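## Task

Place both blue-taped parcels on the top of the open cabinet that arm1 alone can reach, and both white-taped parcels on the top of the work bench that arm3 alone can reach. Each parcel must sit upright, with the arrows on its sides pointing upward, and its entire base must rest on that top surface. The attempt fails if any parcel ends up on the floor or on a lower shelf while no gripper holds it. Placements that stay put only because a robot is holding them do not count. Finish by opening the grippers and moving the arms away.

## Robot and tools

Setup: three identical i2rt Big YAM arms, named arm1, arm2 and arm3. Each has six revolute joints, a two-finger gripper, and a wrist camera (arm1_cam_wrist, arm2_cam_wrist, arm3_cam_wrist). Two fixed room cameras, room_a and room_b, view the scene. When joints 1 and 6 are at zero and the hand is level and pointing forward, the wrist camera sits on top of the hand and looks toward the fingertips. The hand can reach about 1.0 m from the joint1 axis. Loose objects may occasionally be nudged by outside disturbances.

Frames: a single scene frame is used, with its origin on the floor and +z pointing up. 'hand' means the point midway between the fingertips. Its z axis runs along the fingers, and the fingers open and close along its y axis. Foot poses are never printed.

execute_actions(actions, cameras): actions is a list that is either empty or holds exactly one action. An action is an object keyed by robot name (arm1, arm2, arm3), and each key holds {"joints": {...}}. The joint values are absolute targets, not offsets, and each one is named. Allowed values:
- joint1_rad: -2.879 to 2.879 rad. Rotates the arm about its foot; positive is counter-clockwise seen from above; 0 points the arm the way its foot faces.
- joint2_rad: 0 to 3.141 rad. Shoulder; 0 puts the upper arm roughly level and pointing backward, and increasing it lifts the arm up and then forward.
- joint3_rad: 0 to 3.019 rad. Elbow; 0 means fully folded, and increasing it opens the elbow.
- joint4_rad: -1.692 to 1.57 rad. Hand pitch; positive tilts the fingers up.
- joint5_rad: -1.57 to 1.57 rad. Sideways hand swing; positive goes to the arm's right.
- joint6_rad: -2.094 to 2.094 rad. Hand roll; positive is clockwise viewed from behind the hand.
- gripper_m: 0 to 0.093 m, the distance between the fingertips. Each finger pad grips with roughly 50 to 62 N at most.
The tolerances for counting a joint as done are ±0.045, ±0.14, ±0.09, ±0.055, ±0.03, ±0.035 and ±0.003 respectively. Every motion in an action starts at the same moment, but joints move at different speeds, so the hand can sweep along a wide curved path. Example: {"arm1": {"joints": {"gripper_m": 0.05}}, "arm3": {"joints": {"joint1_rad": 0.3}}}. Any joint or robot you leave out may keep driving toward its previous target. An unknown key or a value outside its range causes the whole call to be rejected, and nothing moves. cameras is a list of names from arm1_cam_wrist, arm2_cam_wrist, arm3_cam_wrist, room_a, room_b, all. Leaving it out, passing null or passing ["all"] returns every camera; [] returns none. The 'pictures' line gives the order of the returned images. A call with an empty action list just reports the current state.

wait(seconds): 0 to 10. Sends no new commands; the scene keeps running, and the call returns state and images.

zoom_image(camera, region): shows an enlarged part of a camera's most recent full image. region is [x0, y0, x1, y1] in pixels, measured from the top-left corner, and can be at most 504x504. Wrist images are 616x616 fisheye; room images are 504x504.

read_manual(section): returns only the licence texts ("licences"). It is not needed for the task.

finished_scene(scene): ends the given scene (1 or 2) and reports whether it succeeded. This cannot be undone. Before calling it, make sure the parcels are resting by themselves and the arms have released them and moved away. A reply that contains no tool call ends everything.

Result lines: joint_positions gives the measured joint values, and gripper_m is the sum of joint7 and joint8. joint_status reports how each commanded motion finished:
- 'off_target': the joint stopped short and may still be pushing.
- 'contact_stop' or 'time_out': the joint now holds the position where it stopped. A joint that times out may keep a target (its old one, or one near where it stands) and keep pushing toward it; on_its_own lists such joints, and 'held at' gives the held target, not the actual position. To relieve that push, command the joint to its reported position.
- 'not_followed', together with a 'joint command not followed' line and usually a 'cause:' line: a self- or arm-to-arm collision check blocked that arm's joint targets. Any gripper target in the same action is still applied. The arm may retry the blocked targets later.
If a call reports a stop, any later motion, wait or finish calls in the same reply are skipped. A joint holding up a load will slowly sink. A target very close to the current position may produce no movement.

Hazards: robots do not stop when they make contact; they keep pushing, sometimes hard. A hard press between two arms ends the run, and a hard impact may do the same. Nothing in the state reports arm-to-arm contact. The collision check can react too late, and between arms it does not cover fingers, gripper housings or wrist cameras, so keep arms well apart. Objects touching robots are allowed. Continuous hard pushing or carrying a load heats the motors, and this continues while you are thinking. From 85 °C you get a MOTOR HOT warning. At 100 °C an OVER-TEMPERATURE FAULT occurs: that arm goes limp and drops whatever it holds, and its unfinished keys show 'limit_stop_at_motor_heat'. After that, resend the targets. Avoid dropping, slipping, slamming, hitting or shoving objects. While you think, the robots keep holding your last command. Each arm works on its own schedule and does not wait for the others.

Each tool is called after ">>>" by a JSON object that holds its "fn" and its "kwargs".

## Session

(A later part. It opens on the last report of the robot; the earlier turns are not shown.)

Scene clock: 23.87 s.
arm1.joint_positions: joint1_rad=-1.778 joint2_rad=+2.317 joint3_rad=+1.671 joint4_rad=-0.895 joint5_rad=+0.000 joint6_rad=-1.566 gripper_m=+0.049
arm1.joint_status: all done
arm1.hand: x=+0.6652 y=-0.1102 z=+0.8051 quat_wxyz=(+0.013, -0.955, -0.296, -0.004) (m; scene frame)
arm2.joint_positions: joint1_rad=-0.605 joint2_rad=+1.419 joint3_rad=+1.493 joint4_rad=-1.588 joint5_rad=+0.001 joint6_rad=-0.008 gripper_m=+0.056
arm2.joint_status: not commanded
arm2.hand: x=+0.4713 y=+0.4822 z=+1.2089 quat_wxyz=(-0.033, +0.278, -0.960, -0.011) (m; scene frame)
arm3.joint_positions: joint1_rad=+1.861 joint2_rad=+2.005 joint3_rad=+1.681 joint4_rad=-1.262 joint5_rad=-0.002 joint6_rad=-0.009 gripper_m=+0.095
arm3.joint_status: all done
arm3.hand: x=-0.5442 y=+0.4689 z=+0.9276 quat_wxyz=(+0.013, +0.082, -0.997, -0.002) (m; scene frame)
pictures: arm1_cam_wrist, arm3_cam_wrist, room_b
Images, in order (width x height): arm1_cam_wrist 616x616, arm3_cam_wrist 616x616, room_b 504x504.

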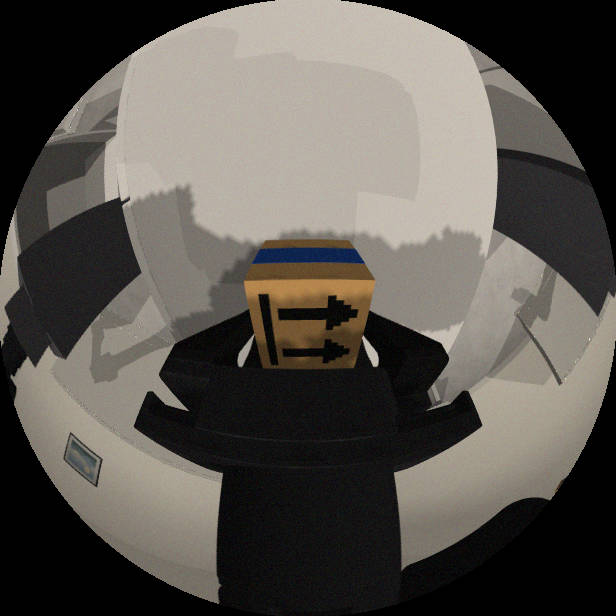

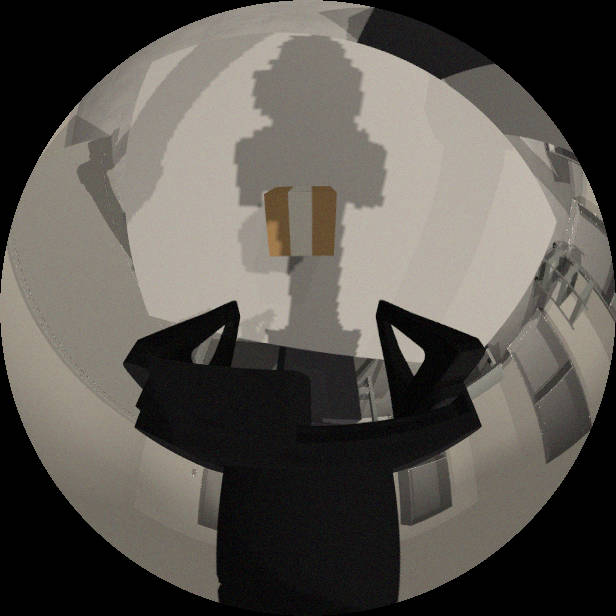

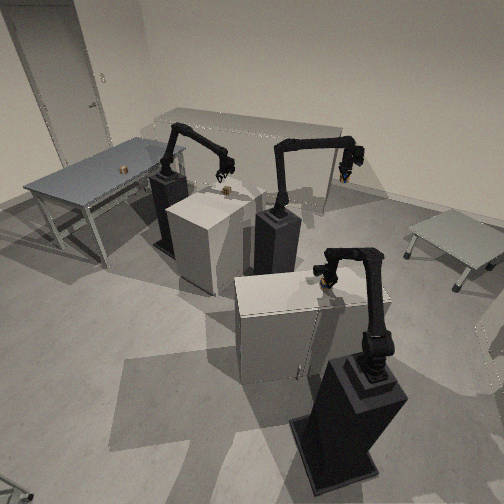

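>>> {"fn": "execute_actions", "kwargs": {"actions": [{"arm1":{"joints":{"joint2_rad":2.345}},"arm3":{"joints":{"joint2_rad":2.25,"joint3_rad":2.02,"joint4_rad":-1.555}}}], "cameras": ["arm3_cam_wrist"]}}

>>> {"fn": "execute_actions", "kwargs": {"actions": [{"arm1":{"joints":{"gripper_m":0.093}}}], "cameras": []}}

>>> {"fn": "execute_actions", "kwargs": {"actions": [{"arm1":{"joints":{"joint2_rad":2.17,"joint4_rad":-1.05}}}], "cameras": []}}

>>> {"fn": "execute_actions", "kwargs": {"actions": [{"arm1":{"joints":{"joint2_rad":2.34,"joint3_rad":2.05,"joint4_rad":-1.48,"joint6_rad":0.008}}}], "cameras": ["arm1_cam_wrist"]}}

Scene clock: 26.00 s.
arm1.joint_positions: joint1_rad=-1.778 joint2_rad=+2.338 joint3_rad=+1.671 joint4_rad=-0.892 joint5_rad=+0.000 joint6_rad=-1.566 gripper_m=+0.049
arm1.joint_status: all done
arm1.hand: x=+0.6679 y=-0.1137 z=+0.7924 quat_wxyz=(+0.005, -0.955, -0.296, -0.006) (m; scene frame)
arm2.joint_positions: joint1_rad=-0.605 joint2_rad=+1.419 joint3_rad=+1.493 joint4_rad=-1.588 joint5_rad=+0.001 joint6_rad=-0.008 gripper_m=+0.056
arm2.joint_status: not commanded
arm2.hand: x=+0.4713 y=+0.4822 z=+1.2089 quat_wxyz=(-0.033, +0.278, -0.960, -0.011) (m; scene frame)
arm3.joint_positions: joint1_rad=+1.861 joint2_rad=+2.272 joint3_rad=+1.968 joint4_rad=-1.538 joint5_rad=-0.002 joint6_rad=-0.009 gripper_m=+0.095
arm3.joint_status: all done
arm3.hand: x=-0.5293 y=+0.4714 z=+0.8741 quat_wxyz=(+0.140, +0.081, -0.987, +0.008) (m; scene frame)
pictures: arm3_cam_wrist
Images, in order (width x height): arm3_cam_wrist 616x616.

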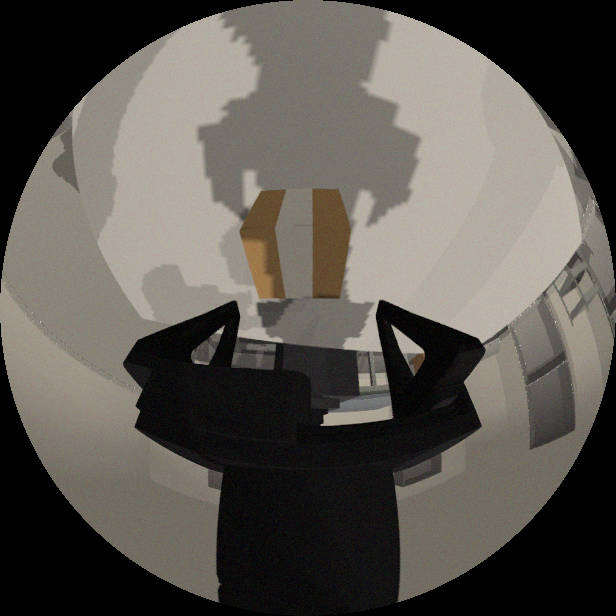

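Scene clock: 26.63 s.
arm1.joint_positions: joint1_rad=-1.778 joint2_rad=+2.338 joint3_rad=+1.671 joint4_rad=-0.892 joint5_rad=+0.000 joint6_rad=-1.567 gripper_m=+0.093
arm1.joint_status: all done
arm1.hand: x=+0.6679 y=-0.1137 z=+0.7924 quat_wxyz=(+0.005, -0.955, -0.296, -0.006) (m; scene frame)
arm2.joint_positions: joint1_rad=-0.605 joint2_rad=+1.419 joint3_rad=+1.493 joint4_rad=-1.588 joint5_rad=+0.001 joint6_rad=-0.008 gripper_m=+0.056
arm2.joint_status: not commanded
arm2.hand: x=+0.4713 y=+0.4822 z=+1.2089 quat_wxyz=(-0.033, +0.278, -0.960, -0.011) (m; scene frame)
arm3.joint_positions: joint1_rad=+1.861 joint2_rad=+2.272 joint3_rad=+1.968 joint4_rad=-1.538 joint5_rad=-0.002 joint6_rad=-0.009 gripper_m=+0.095
arm3.joint_status: not commanded
arm3.hand: x=-0.5293 y=+0.4714 z=+0.8741 quat_wxyz=(+0.140, +0.081, -0.987, +0.008) (m; scene frame)
pictures: none
No camera images: the call's "cameras" was empty. Leave "cameras" out to get every camera's image.

Scene clock: 27.73 s.
arm1.joint_positions: joint1_rad=-1.778 joint2_rad=+2.162 joint3_rad=+1.669 joint4_rad=-1.037 joint5_rad=+0.000 joint6_rad=-1.567 gripper_m=+0.093
arm1.joint_status: all done
arm1.hand: x=+0.6669 y=-0.1151 z=+0.8989 quat_wxyz=(+0.019, -0.955, -0.296, -0.002) (m; scene frame)
arm2.joint_positions: joint1_rad=-0.605 joint2_rad=+1.419 joint3_rad=+1.493 joint4_rad=-1.588 joint5_rad=+0.001 joint6_rad=-0.008 gripper_m=+0.056
arm2.joint_status: not commanded
arm2.hand: x=+0.4713 y=+0.4822 z=+1.2089 quat_wxyz=(-0.033, +0.278, -0.960, -0.011) (m; scene frame)
arm3.joint_positions: joint1_rad=+1.861 joint2_rad=+2.272 joint3_rad=+1.968 joint4_rad=-1.538 joint5_rad=-0.002 joint6_rad=-0.009 gripper_m=+0.095
arm3.joint_status: not commanded
arm3.hand: x=-0.5293 y=+0.4714 z=+0.8741 quat_wxyz=(+0.140, +0.081, -0.987, +0.008) (m; scene frame)
pictures: none
No camera images: the call's "cameras" was empty. Leave "cameras" out to get every camera's image.

Scene clock: 29.90 s.
arm1.joint_positions: joint1_rad=-1.778 joint2_rad=+2.360 joint3_rad=+2.010 joint4_rad=-1.466 joint5_rad=+0.000 joint6_rad=-0.001 gripper_m=+0.093
arm1.joint_status: all done
arm1.hand: x=+0.6657 y=-0.1134 z=+0.8978 quat_wxyz=(-0.052, -0.879, +0.461, -0.114) (m; scene frame)
arm2.joint_positions: joint1_rad=-0.605 joint2_rad=+1.419 joint3_rad=+1.493 joint4_rad=-1.588 joint5_rad=+0.001 joint6_rad=-0.008 gripper_m=+0.056
arm2.joint_status: not commanded
arm2.hand: x=+0.4713 y=+0.4822 z=+1.2089 quat_wxyz=(-0.033, +0.278, -0.960, -0.011) (m; scene frame)
arm3.joint_positions: joint1_rad=+1.861 joint2_rad=+2.272 joint3_rad=+1.968 joint4_rad=-1.538 joint5_rad=-0.002 joint6_rad=-0.009 gripper_m=+0.095
arm3.joint_status: not commanded
arm3.hand: x=-0.5293 y=+0.4714 z=+0.8741 quat_wxyz=(+0.140, +0.081, -0.987, +0.008) (m; scene frame)
pictures: arm1_cam_wrist
Images, in order (width x height): arm1_cam_wrist 616x616.

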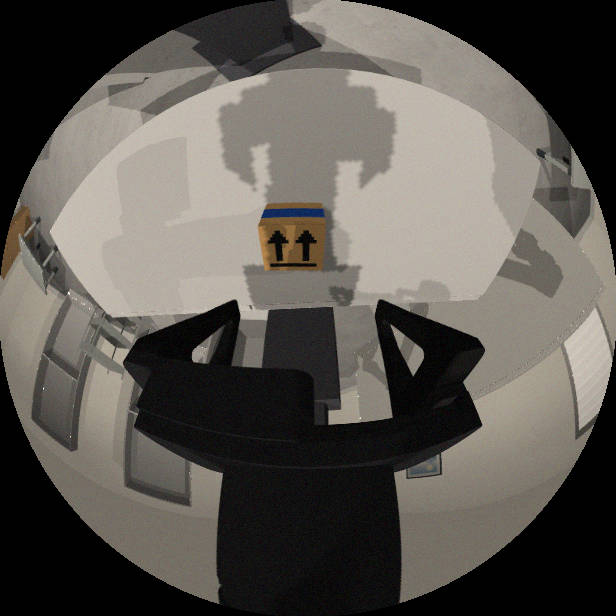

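>>> {"fn": "execute_actions", "kwargs": {"actions": [{"arm1":{"joints":{"joint1_rad":-1.752,"joint2_rad":2.48,"joint3_rad":2.04,"joint4_rad":-1.31}},"arm3":{"joints":{"joint1_rad":1.874,"joint2_rad":2.325,"joint3_rad":1.95,"joint4_rad":-1.395}}}], "cameras": ["arm1_cam_wrist","arm3_cam_wrist"]}}

Scene clock: 31.30 s.
arm1.joint_positions: joint1_rad=-1.754 joint2_rad=+2.505 joint3_rad=+2.010 joint4_rad=-1.323 joint5_rad=+0.000 joint6_rad=+0.000 gripper_m=+0.093
arm1.joint_status: all done
arm1.hand: x=+0.6515 y=-0.1181 z=+0.7992 quat_wxyz=(-0.051, -0.884, +0.450, -0.116) (m; scene frame)
arm2.joint_positions: joint1_rad=-0.605 joint2_rad=+1.419 joint3_rad=+1.493 joint4_rad=-1.588 joint5_rad=+0.001 joint6_rad=-0.008 gripper_m=+0.056
arm2.joint_status: not commanded
arm2.hand: x=+0.4713 y=+0.4822 z=+1.2089 quat_wxyz=(-0.033, +0.278, -0.960, -0.011) (m; scene frame)
arm3.joint_positions: joint1_rad=+1.864 joint2_rad=+2.330 joint3_rad=+1.947 joint4_rad=-1.412 joint5_rad=-0.002 joint6_rad=-0.009 gripper_m=+0.095
arm3.joint_status: all done
arm3.hand: x=-0.5157 y=+0.4756 z=+0.8249 quat_wxyz=(+0.117, +0.083, -0.990, +0.006) (m; scene frame)
pictures: arm1_cam_wrist, arm3_cam_wrist
Images, in order (width x height): arm1_cam_wrist 616x616, arm3_cam_wrist 616x616.

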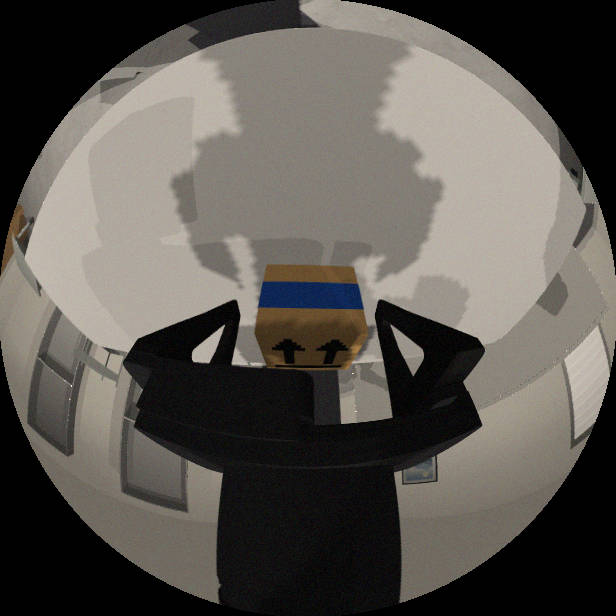

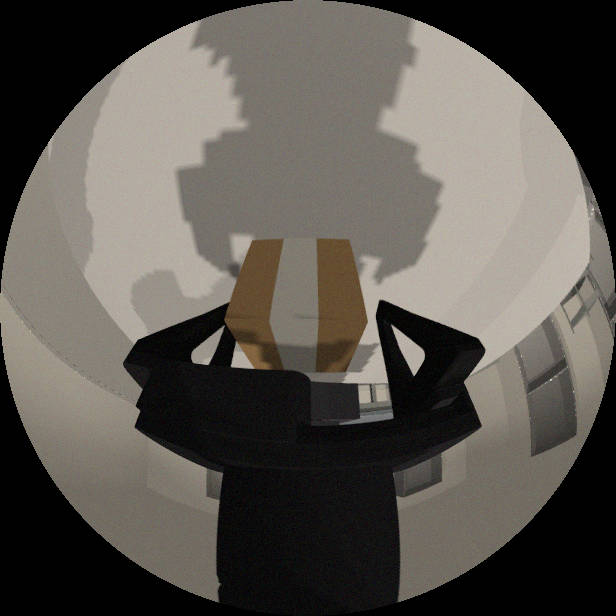

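>>> {"fn": "execute_actions", "kwargs": {"actions": [{"arm1":{"joints":{"joint3_rad":1.985}},"arm3":{"joints":{"joint1_rad":1.882,"joint3_rad":1.925}}}], "cameras": []}}

>>> {"fn": "execute_actions", "kwargs": {"actions": [{"arm1":{"joints":{"gripper_m":0.03}},"arm3":{"joints":{"gripper_m":0.03}}}], "cameras": ["arm1_cam_wrist","arm3_cam_wrist"]}}

Scene clock: 32.27 s.
arm1.joint_positions: joint1_rad=-1.754 joint2_rad=+2.504 joint3_rad=+1.978 joint4_rad=-1.321 joint5_rad=+0.000 joint6_rad=+0.000 gripper_m=+0.093
arm1.joint_status: all done
arm1.hand: x=+0.6593 y=-0.1287 z=+0.7910 quat_wxyz=(-0.058, -0.882, +0.449, -0.129) (m; scene frame)
arm2.joint_positions: joint1_rad=-0.605 joint2_rad=+1.419 joint3_rad=+1.493 joint4_rad=-1.588 joint5_rad=+0.001 joint6_rad=-0.008 gripper_m=+0.056
arm2.joint_status: not commanded
arm2.hand: x=+0.4713 y=+0.4822 z=+1.2089 quat_wxyz=(-0.033, +0.278, -0.960, -0.011) (m; scene frame)
arm3.joint_positions: joint1_rad=+1.875 joint2_rad=+2.330 joint3_rad=+1.924 joint4_rad=-1.410 joint5_rad=-0.002 joint6_rad=-0.009 gripper_m=+0.095
arm3.joint_status: all done
arm3.hand: x=-0.5251 y=+0.4806 z=+0.8183 quat_wxyz=(+0.127, +0.088, -0.988, +0.007) (m; scene frame)
pictures: none
No camera images: the call's "cameras" was empty. Leave "cameras" out to get every camera's image.

Scene clock: 32.90 s.
arm1.joint_positions: joint1_rad=-1.754 joint2_rad=+2.504 joint3_rad=+1.978 joint4_rad=-1.321 joint5_rad=+0.000 joint6_rad=+0.000 gripper_m=+0.055
arm1.joint_status: gripper_m off_target (ended at +0.055, target +0.030)
arm1.hand: x=+0.6593 y=-0.1287 z=+0.7910 quat_wxyz=(-0.058, -0.882, +0.449, -0.129) (m; scene frame)
arm2.joint_positions: joint1_rad=-0.605 joint2_rad=+1.419 joint3_rad=+1.493 joint4_rad=-1.588 joint5_rad=+0.001 joint6_rad=-0.008 gripper_m=+0.056
arm2.joint_status: not commanded
arm2.hand: x=+0.4713 y=+0.4822 z=+1.2089 quat_wxyz=(-0.033, +0.278, -0.960, -0.011) (m; scene frame)
arm3.joint_positions: joint1_rad=+1.875 joint2_rad=+2.330 joint3_rad=+1.924 joint4_rad=-1.410 joint5_rad=-0.001 joint6_rad=-0.009 gripper_m=+0.057
arm3.joint_status: gripper_m off_target (ended at +0.057, target +0.030)
arm3.hand: x=-0.5250 y=+0.4805 z=+0.8182 quat_wxyz=(+0.127, +0.087, -0.988, +0.008) (m; scene frame)
pictures: arm1_cam_wrist, arm3_cam_wrist
Images, in order (width x height): arm1_cam_wrist 616x616, arm3_cam_wrist 616x616.

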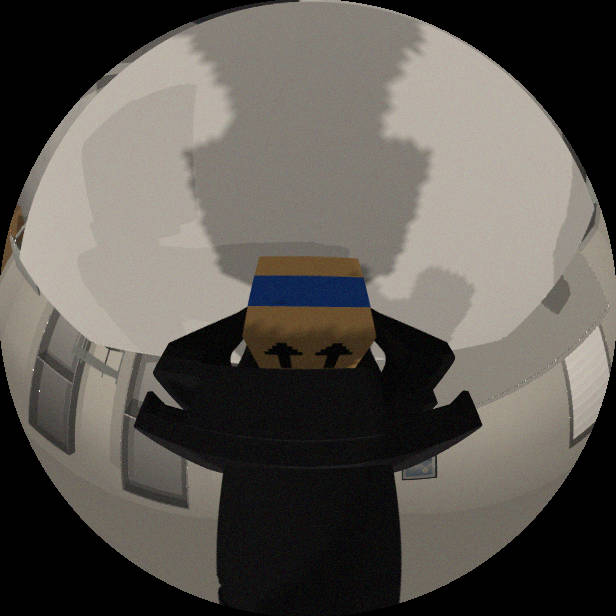

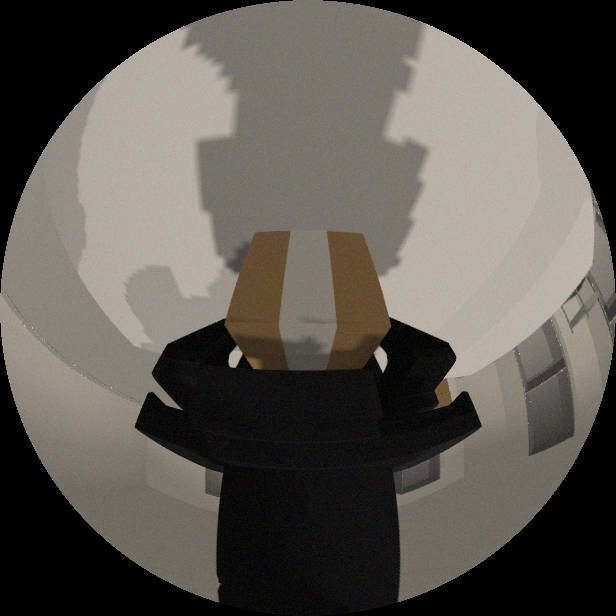

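>>> {"fn": "execute_actions", "kwargs": {"actions": [{"arm1":{"joints":{"joint2_rad":1.8,"joint3_rad":1.7,"joint4_rad":-1.0}},"arm3":{"joints":{"joint2_rad":1.7,"joint3_rad":1.7,"joint4_rad":-0.6}}}], "cameras": []}}

>>> {"fn": "execute_actions", "kwargs": {"actions": [{"arm1":{"joints":{"joint1_rad":0.8,"joint2_rad":1.4,"joint3_rad":1.2,"joint4_rad":-0.9}},"arm3":{"joints":{"joint2_rad":1.9,"joint3_rad":0.83,"joint4_rad":0.95}},"arm2":{"joints":{"joint1_rad":-1.4}}}], "cameras": []}}

>>> {"fn": "execute_actions", "kwargs": {"actions": [{"arm3":{"joints":{"joint2_rad":2.065,"joint4_rad":1.045}},"arm2":{"joints":{"joint1_rad":-2.077,"joint2_rad":2.1,"joint3_rad":1.8,"joint4_rad":-1.2}}}]}}

Scene clock: 35.27 s.
arm1.joint_positions: joint1_rad=-1.754 joint2_rad=+1.815 joint3_rad=+1.684 joint4_rad=-1.011 joint5_rad=+0.000 joint6_rad=+0.000 gripper_m=+0.055
arm1.joint_status: all done
arm1.hand: x=+0.6359 y=-0.1051 z=+1.1261 quat_wxyz=(+0.101, -0.872, +0.442, +0.184) (m; scene frame)
arm2.joint_positions: joint1_rad=-0.605 joint2_rad=+1.419 joint3_rad=+1.493 joint4_rad=-1.588 joint5_rad=+0.001 joint6_rad=-0.008 gripper_m=+0.056
arm2.joint_status: not commanded
arm2.hand: x=+0.4713 y=+0.4822 z=+1.2089 quat_wxyz=(-0.033, +0.278, -0.960, -0.011) (m; scene frame)
arm3.joint_positions: joint1_rad=+1.875 joint2_rad=+1.721 joint3_rad=+1.681 joint4_rad=-0.625 joint5_rad=-0.001 joint6_rad=-0.008 gripper_m=+0.057
arm3.joint_status: all done
arm3.hand: x=-0.4246 y=+0.4962 z=+1.1757 quat_wxyz=(-0.432, +0.078, -0.898, -0.037) (m; scene frame)
pictures: none
No camera images: the call's "cameras" was empty. Leave "cameras" out to get every camera's image.

Scene clock: 37.53 s.
arm1.joint_positions: joint1_rad=+0.805 joint2_rad=+1.412 joint3_rad=+1.194 joint4_rad=-0.913 joint5_rad=-0.001 joint6_rad=+0.001 gripper_m=+0.055
arm1.joint_status: all done
arm1.hand: x=+1.0484 y=-1.1447 z=+1.1311 quat_wxyz=(-0.163, -0.675, -0.705, +0.144) (m; scene frame)
arm2.joint_positions: joint1_rad=-1.404 joint2_rad=+1.419 joint3_rad=+1.493 joint4_rad=-1.588 joint5_rad=+0.001 joint6_rad=-0.007 gripper_m=+0.056
arm2.joint_status: all done
arm2.hand: x=+0.5222 y=+0.1546 z=+1.2061 quat_wxyz=(-0.032, -0.118, -0.993, -0.001) (m; scene frame)
arm3.joint_positions: joint1_rad=+1.875 joint2_rad=+1.929 joint3_rad=+0.824 joint4_rad=+0.914 joint5_rad=+0.000 joint6_rad=-0.009 gripper_m=+0.057
arm3.joint_status: all done
arm3.hand: x=-0.5159 y=+0.4820 z=+0.9221 quat_wxyz=(-0.630, +0.067, -0.772, -0.052) (m; scene frame)
pictures: none
No camera images: the call's "cameras" was empty. Leave "cameras" out to get every camera's image.

Scene clock: 39.30 s.
arm1.joint_positions: joint1_rad=+0.805 joint2_rad=+1.412 joint3_rad=+1.194 joint4_rad=-0.913 joint5_rad=-0.001 joint6_rad=+0.001 gripper_m=+0.055
arm1.joint_status: not commanded
arm1.hand: x=+1.0484 y=-1.1447 z=+1.1311 quat_wxyz=(-0.163, -0.675, -0.705, +0.144) (m; scene frame)
arm2.joint_positions: joint1_rad=-2.070 joint2_rad=+2.111 joint3_rad=+1.764 joint4_rad=-1.209 joint5_rad=+0.001 joint6_rad=-0.006 gripper_m=+0.056
arm2.joint_status: all done
arm2.hand: x=+0.5016 y=-0.2435 z=+0.9490 quat_wxyz=(-0.008, -0.437, -0.900, -0.002) (m; scene frame)
arm3.joint_positions: joint1_rad=+1.875 joint2_rad=+2.089 joint3_rad=+0.824 joint4_rad=+1.013 joint5_rad=+0.000 joint6_rad=-0.009 gripper_m=+0.057
arm3.joint_status: all done
arm3.hand: x=-0.5263 y=+0.4805 z=+0.8489 quat_wxyz=(-0.606, +0.069, -0.791, -0.050) (m; scene frame)
pictures: arm1_cam_wrist, arm2_cam_wrist, arm3_cam_wrist, room_a, room_b
Images, in order (width x height): arm1_cam_wrist 616x616, arm2_cam_wrist 616x616, arm3_cam_wrist 616x616, room_a 504x504, room_b 504x504.

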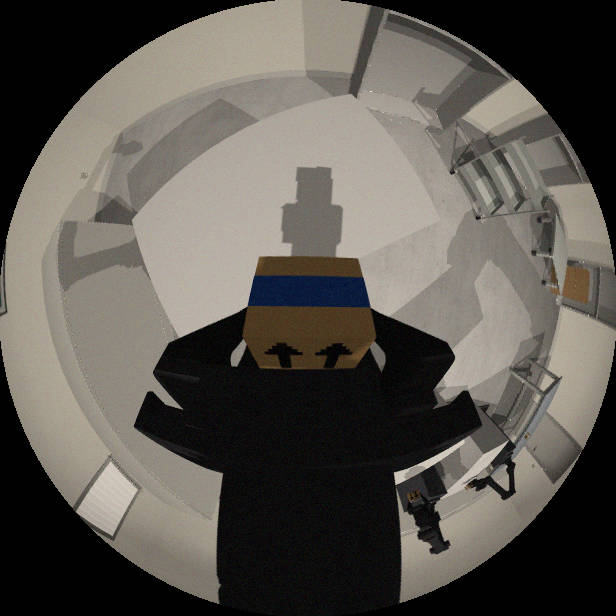

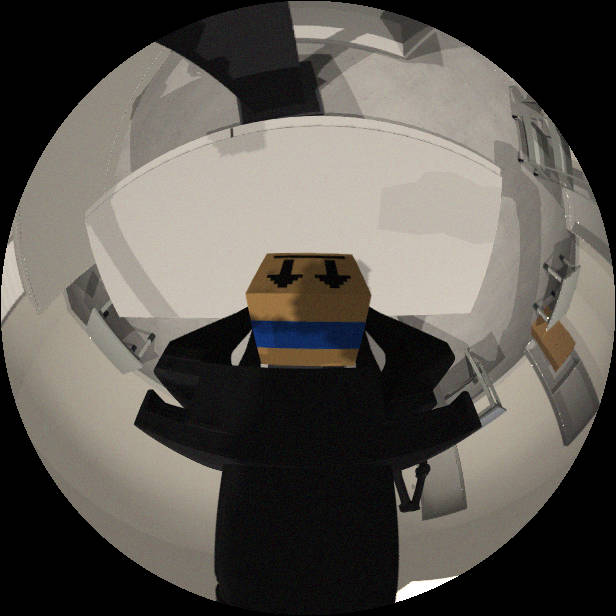

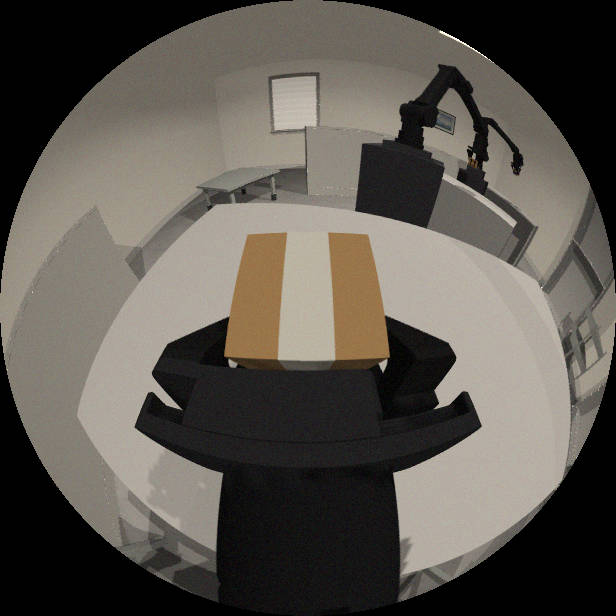

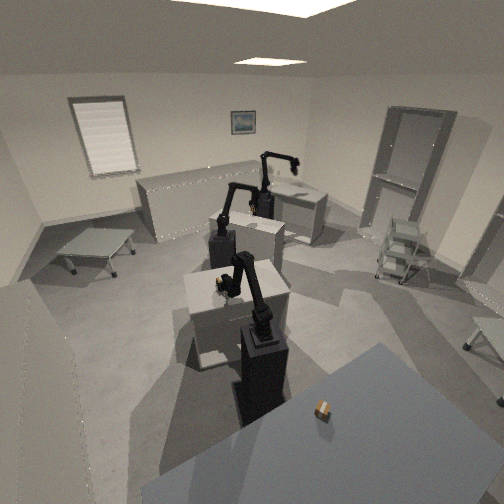

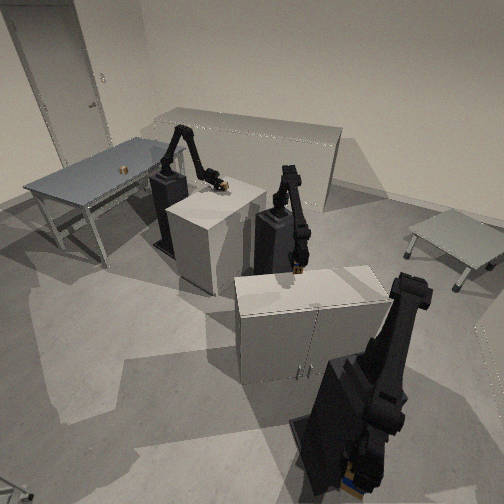

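>>> {"fn": "execute_actions", "kwargs": {"actions": [{"arm1":{"joints":{"joint1_rad":1.0,"joint2_rad":1.9,"joint3_rad":1.0,"joint4_rad":0.7}},"arm2":{"joints":{"joint2_rad":2.295,"joint3_rad":1.72,"joint4_rad":-0.95}},"arm3":{"joints":{"joint2_rad":2.125,"joint4_rad":1.02}}}]}}

>>> {"fn": "zoom_image", "kwargs": {"camera": "room_b", "region": [185,155,255,205]}}

>>> {"fn": "zoom_image", "kwargs": {"camera": "room_a", "region": [250,150,340,220]}}

Scene clock: 41.63 s.
arm1.joint_positions: joint1_rad=+1.006 joint2_rad=+1.928 joint3_rad=+0.972 joint4_rad=+0.671 joint5_rad=-0.001 joint6_rad=+0.001 gripper_m=+0.055
arm1.joint_status: all done
arm1.hand: x=+1.1921 y=-1.2920 z=+1.0030 quat_wxyz=(-0.478, -0.496, -0.628, +0.363) (m; scene frame)
arm2.joint_positions: joint1_rad=-2.071 joint2_rad=+2.317 joint3_rad=+1.704 joint4_rad=-0.963 joint5_rad=+0.002 joint6_rad=-0.006 gripper_m=+0.056
arm2.joint_status: all done
arm2.hand: x=+0.5035 y=-0.2438 z=+0.8008 quat_wxyz=(+0.001, -0.437, -0.899, -0.007) (m; scene frame)
arm3.joint_positions: joint1_rad=+1.875 joint2_rad=+2.127 joint3_rad=+0.824 joint4_rad=+1.013 joint5_rad=+0.000 joint6_rad=-0.009 gripper_m=+0.057
arm3.joint_status: all done
arm3.hand: x=-0.5319 y=+0.4796 z=+0.8262 quat_wxyz=(-0.591, +0.070, -0.802, -0.049) (m; scene frame)
pictures: arm1_cam_wrist, arm2_cam_wrist, arm3_cam_wrist, room_a, room_b
Images, in order (width x height): arm1_cam_wrist 616x616, arm2_cam_wrist 616x616, arm3_cam_wrist 616x616, room_a 504x504, room_b 504x504.

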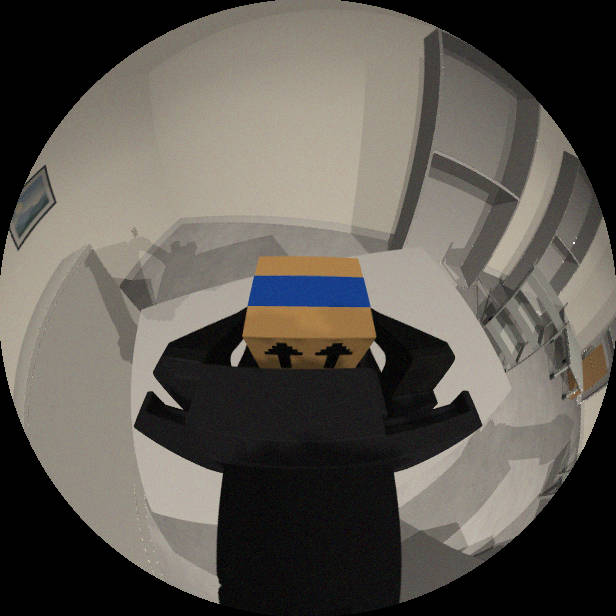

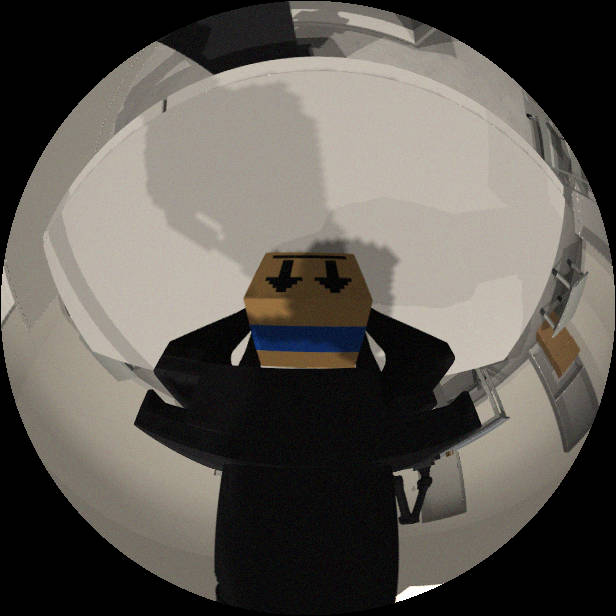

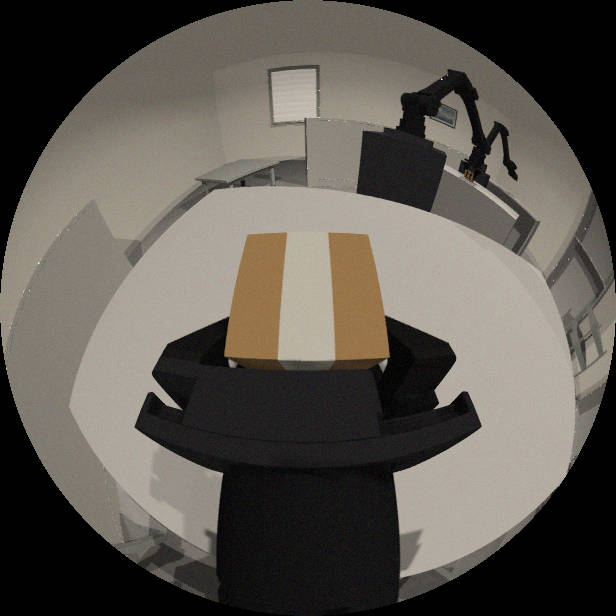

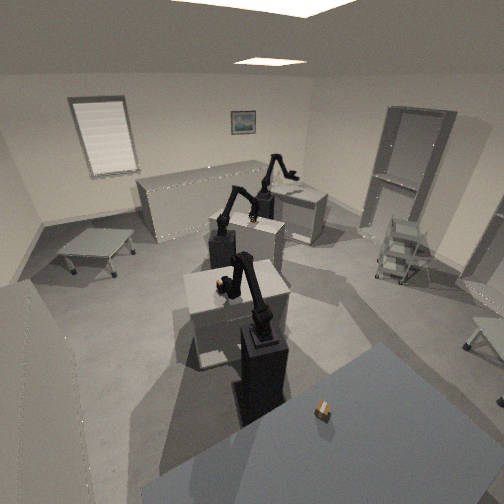

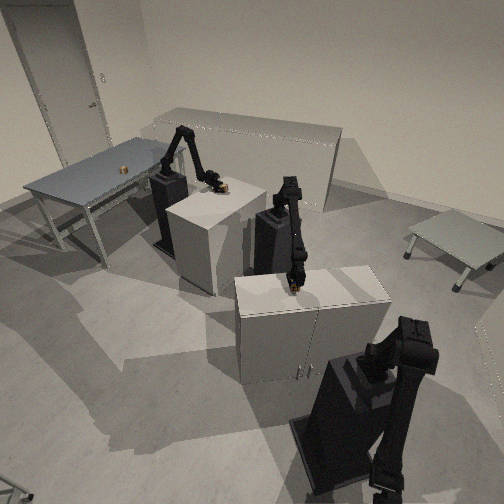

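Region (185, 155, 255, 205) of room_b's 504x504 image, scaled by 7.200, with more detail than that image has; it fills the top 360 rows of this view, and the rest is white.

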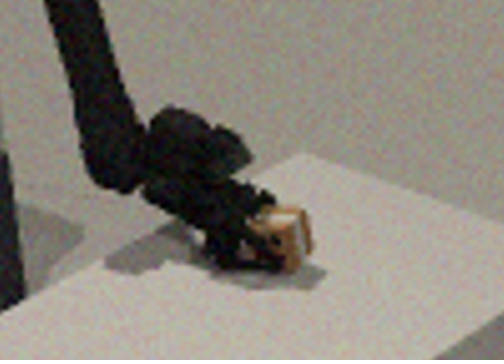

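Region (250, 150, 340, 220) of room_a's 504x504 image, scaled by 5.600, with more detail than that image has.

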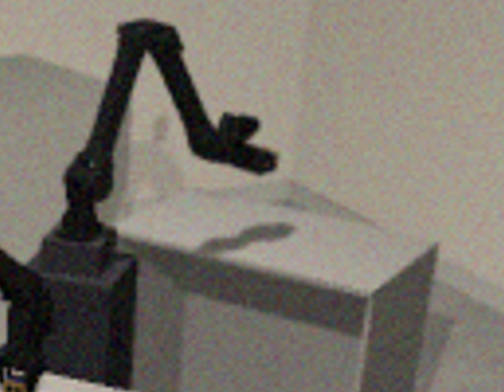

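>>> {"fn": "execute_actions", "kwargs": {"actions": [{"arm1":{"joints":{"joint2_rad":2.17,"joint3_rad":0.97,"joint4_rad":0.99}},"arm2":{"joints":{"gripper_m":0.093}},"arm3":{"joints":{"joint2_rad":2.0,"joint4_rad":0.72}}}], "cameras": ["arm3_cam_wrist","arm1_cam_wrist","room_a","room_b"]}}

>>> {"fn": "zoom_image", "kwargs": {"camera": "room_b", "region": [185,155,255,205]}}

>>> {"fn": "zoom_image", "kwargs": {"camera": "room_a", "region": [250,150,340,220]}}

Scene clock: 43.37 s.
arm1.joint_positions: joint1_rad=+1.006 joint2_rad=+2.201 joint3_rad=+0.953 joint4_rad=+0.961 joint5_rad=-0.001 joint6_rad=+0.001 gripper_m=+0.055
arm1.joint_status: all done
arm1.hand: x=+1.1897 y=-1.2748 z=+0.8869 quat_wxyz=(-0.477, -0.496, -0.629, +0.362) (m; scene frame)
arm2.joint_positions: joint1_rad=-2.071 joint2_rad=+2.317 joint3_rad=+1.704 joint4_rad=-0.963 joint5_rad=+0.002 joint6_rad=-0.006 gripper_m=+0.093
arm2.joint_status: all done
arm2.hand: x=+0.5035 y=-0.2438 z=+0.8008 quat_wxyz=(+0.001, -0.437, -0.899, -0.007) (m; scene frame)
arm3.joint_positions: joint1_rad=+1.875 joint2_rad=+2.011 joint3_rad=+0.824 joint4_rad=+0.733 joint5_rad=+0.000 joint6_rad=-0.009 gripper_m=+0.057
arm3.joint_status: all done
arm3.hand: x=-0.5392 y=+0.4784 z=+0.8312 quat_wxyz=(-0.524, +0.074, -0.848, -0.043) (m; scene frame)
pictures: arm1_cam_wrist, arm3_cam_wrist, room_a, room_b
Images, in order (width x height): arm1_cam_wrist 616x616, arm3_cam_wrist 616x616, room_a 504x504, room_b 504x504.

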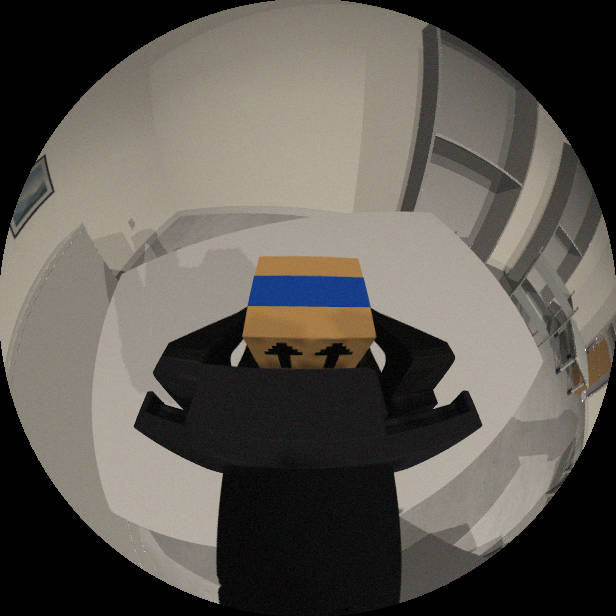

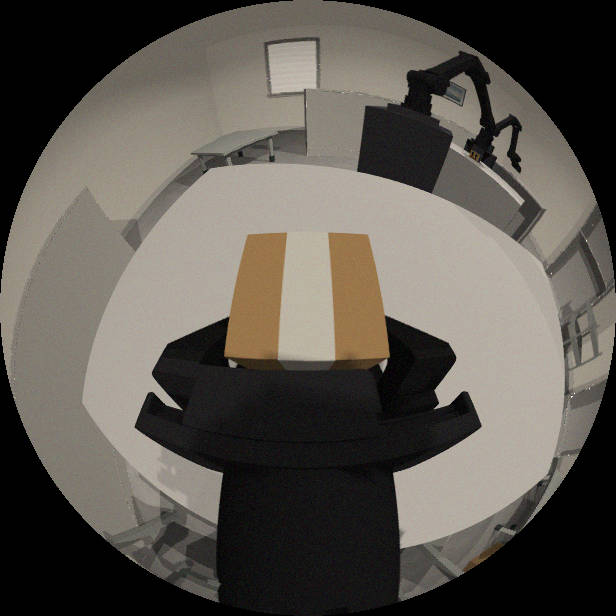

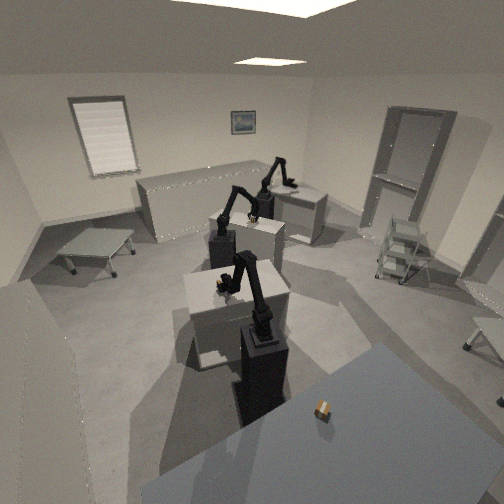

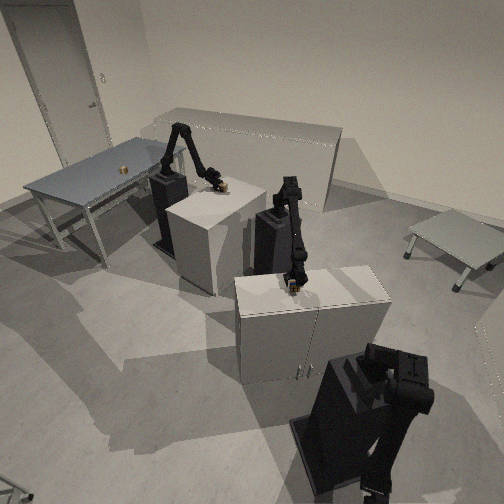

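Region (185, 155, 255, 205) of room_b's 504x504 image, scaled by 7.200, with more detail than that image has; it fills the top 360 rows of this view, and the rest is white.

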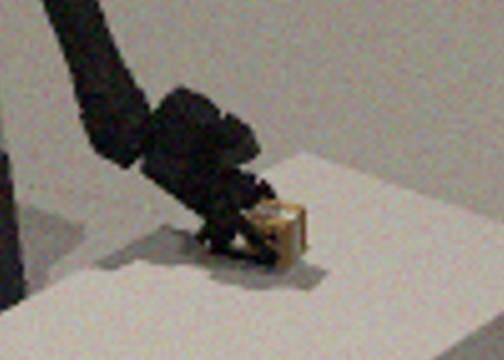

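Region (250, 150, 340, 220) of room_a's 504x504 image, scaled by 5.600, with more detail than that image has.

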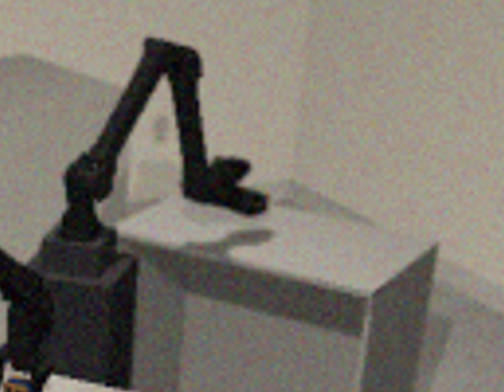

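>>> {"fn": "execute_actions", "kwargs": {"actions": [{"arm1":{"joints":{"joint2_rad":2.27,"joint4_rad":1.085}},"arm2":{"joints":{"joint2_rad":1.9,"joint3_rad":1.6,"joint4_rad":-1.25}},"arm3":{"joints":{"joint2_rad":2.045}}}], "cameras": ["arm3_cam_wrist","arm1_cam_wrist","room_a"]}}

>>> {"fn": "zoom_image", "kwargs": {"camera": "room_a", "region": [250,150,340,220]}}

Scene clock: 45.07 s.
arm1.joint_positions: joint1_rad=+1.006 joint2_rad=+2.277 joint3_rad=+0.953 joint4_rad=+1.056 joint5_rad=-0.001 joint6_rad=+0.001 gripper_m=+0.055
arm1.joint_status: all done
arm1.hand: x=+1.1884 y=-1.2679 z=+0.8620 quat_wxyz=(-0.483, -0.492, -0.624, +0.367) (m; scene frame)
arm2.joint_positions: joint1_rad=-2.071 joint2_rad=+1.908 joint3_rad=+1.582 joint4_rad=-1.239 joint5_rad=+0.002 joint6_rad=-0.006 gripper_m=+0.093
arm2.joint_status: all done
arm2.hand: x=+0.4620 y=-0.1943 z=+1.0015 quat_wxyz=(-0.004, -0.437, -0.899, -0.004) (m; scene frame)
arm3.joint_positions: joint1_rad=+1.875 joint2_rad=+2.047 joint3_rad=+0.824 joint4_rad=+0.733 joint5_rad=+0.000 joint6_rad=-0.009 gripper_m=+0.057
arm3.joint_status: all done
arm3.hand: x=-0.5451 y=+0.4774 z=+0.8099 quat_wxyz=(-0.508, +0.075, -0.857, -0.042) (m; scene frame)
pictures: arm1_cam_wrist, arm3_cam_wrist, room_a
Images, in order (width x height): arm1_cam_wrist 616x616, arm3_cam_wrist 616x616, room_a 504x504.

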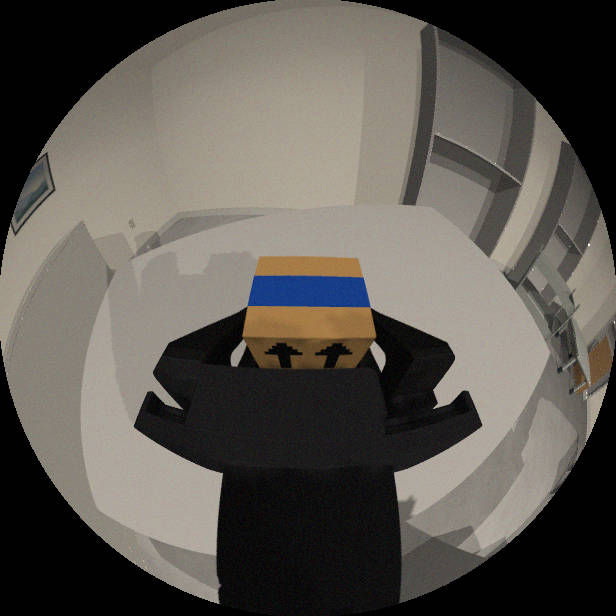

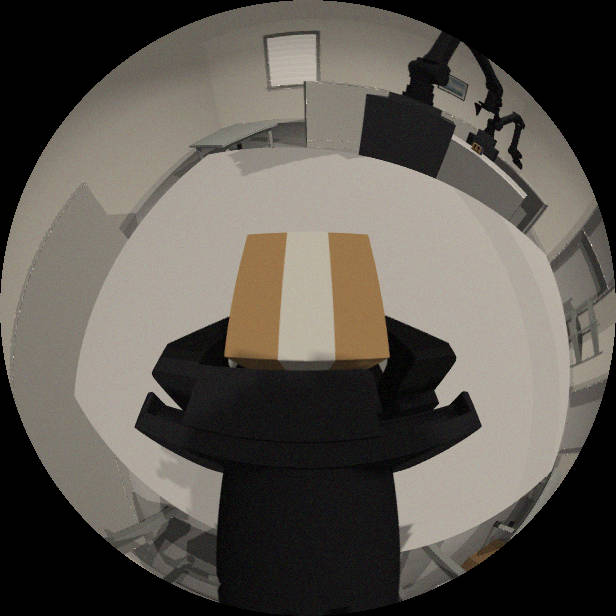

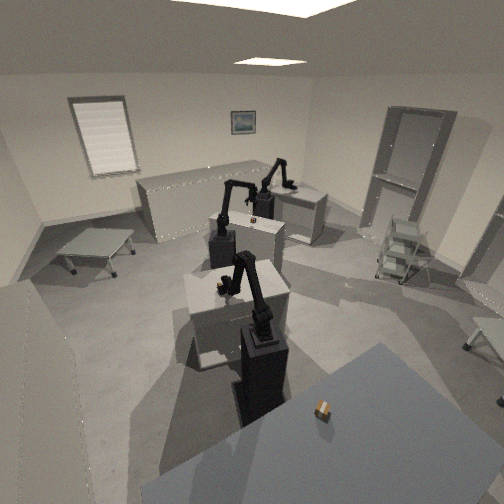

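Region (250, 150, 340, 220) of room_a's 504x504 image, scaled by 5.600, with more detail than that image has.

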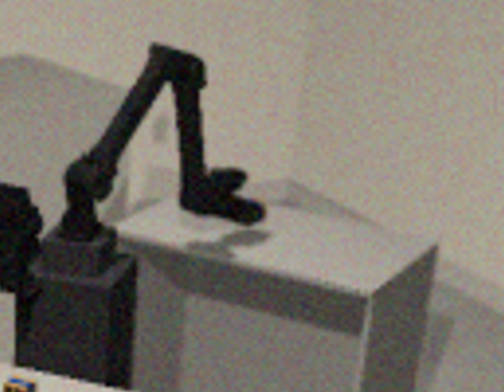

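>>> {"fn": "execute_actions", "kwargs": {"actions": [{"arm1":{"joints":{"joint2_rad":2.345,"joint4_rad":1.145}},"arm2":{"joints":{"joint1_rad":-0.5,"joint2_rad":1.0,"joint3_rad":1.0}},"arm3":{"joints":{"joint2_rad":2.068}}}], "cameras": ["arm3_cam_wrist","arm1_cam_wrist","room_a","room_b"]}}

>>> {"fn": "zoom_image", "kwargs": {"camera": "room_a", "region": [250,150,340,220]}}

>>> {"fn": "zoom_image", "kwargs": {"camera": "room_b", "region": [185,155,255,205]}}

Scene clock: 47.10 s.
arm1.joint_positions: joint1_rad=+1.006 joint2_rad=+2.352 joint3_rad=+0.953 joint4_rad=+1.117 joint5_rad=-0.001 joint6_rad=+0.001 gripper_m=+0.055
arm1.joint_status: all done
arm1.hand: x=+1.1860 y=-1.2565 z=+0.8295 quat_wxyz=(-0.479, -0.495, -0.628, +0.363) (m; scene frame)
arm2.joint_positions: joint1_rad=-0.501 joint2_rad=+0.998 joint3_rad=+0.993 joint4_rad=-1.239 joint5_rad=-0.001 joint6_rad=-0.006 gripper_m=+0.093
arm2.joint_status: all done
arm2.hand: x=+0.3737 y=+0.4633 z=+1.1609 quat_wxyz=(-0.159, +0.321, -0.932, -0.056) (m; scene frame)
arm3.joint_positions: joint1_rad=+1.875 joint2_rad=+2.052 joint3_rad=+0.824 joint4_rad=+0.733 joint5_rad=+0.000 joint6_rad=-0.009 gripper_m=+0.057
arm3.joint_status: all done
arm3.hand: x=-0.5459 y=+0.4773 z=+0.8075 quat_wxyz=(-0.506, +0.075, -0.858, -0.042) (m; scene frame)
pictures: arm1_cam_wrist, arm3_cam_wrist, room_a, room_b
Images, in order (width x height): arm1_cam_wrist 616x616, arm3_cam_wrist 616x616, room_a 504x504, room_b 504x504.

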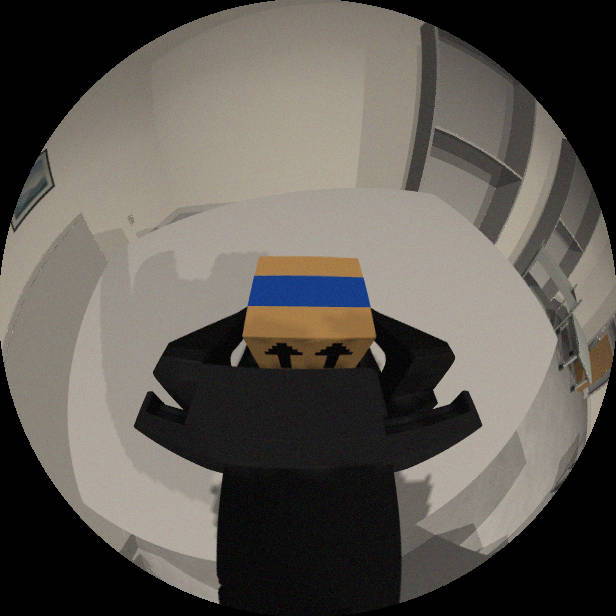

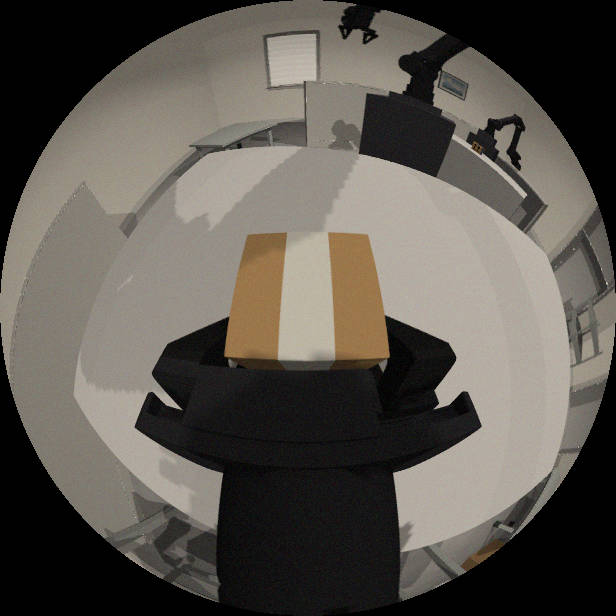

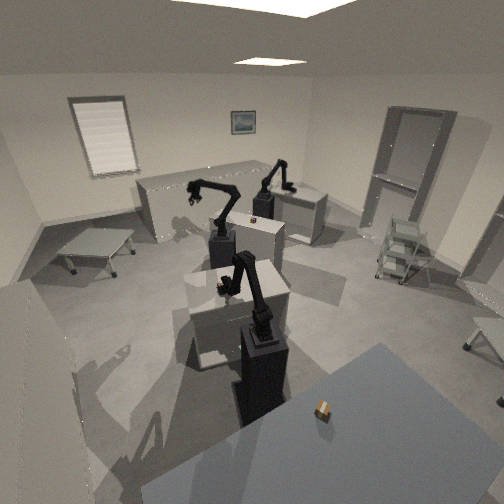

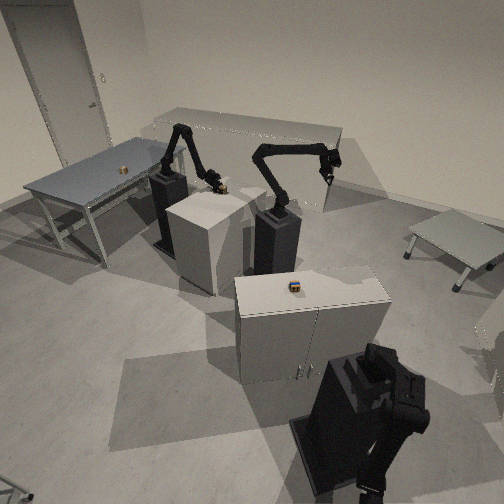

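Region (250, 150, 340, 220) of room_a's 504x504 image, scaled by 5.600, with more detail than that image has.

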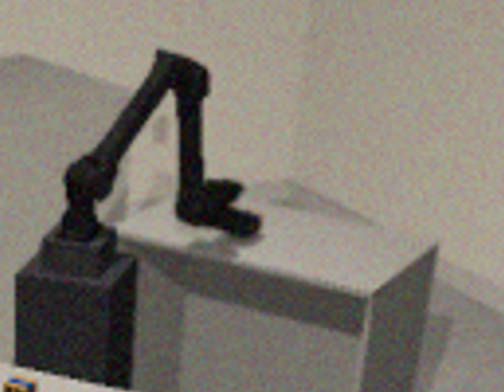

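Region (185, 155, 255, 205) of room_b's 504x504 image, scaled by 7.200, with more detail than that image has; it fills the top 360 rows of this view, and the rest is white.

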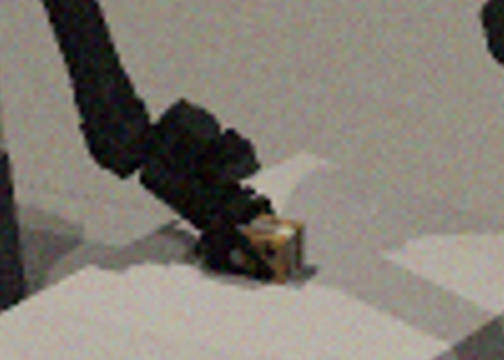

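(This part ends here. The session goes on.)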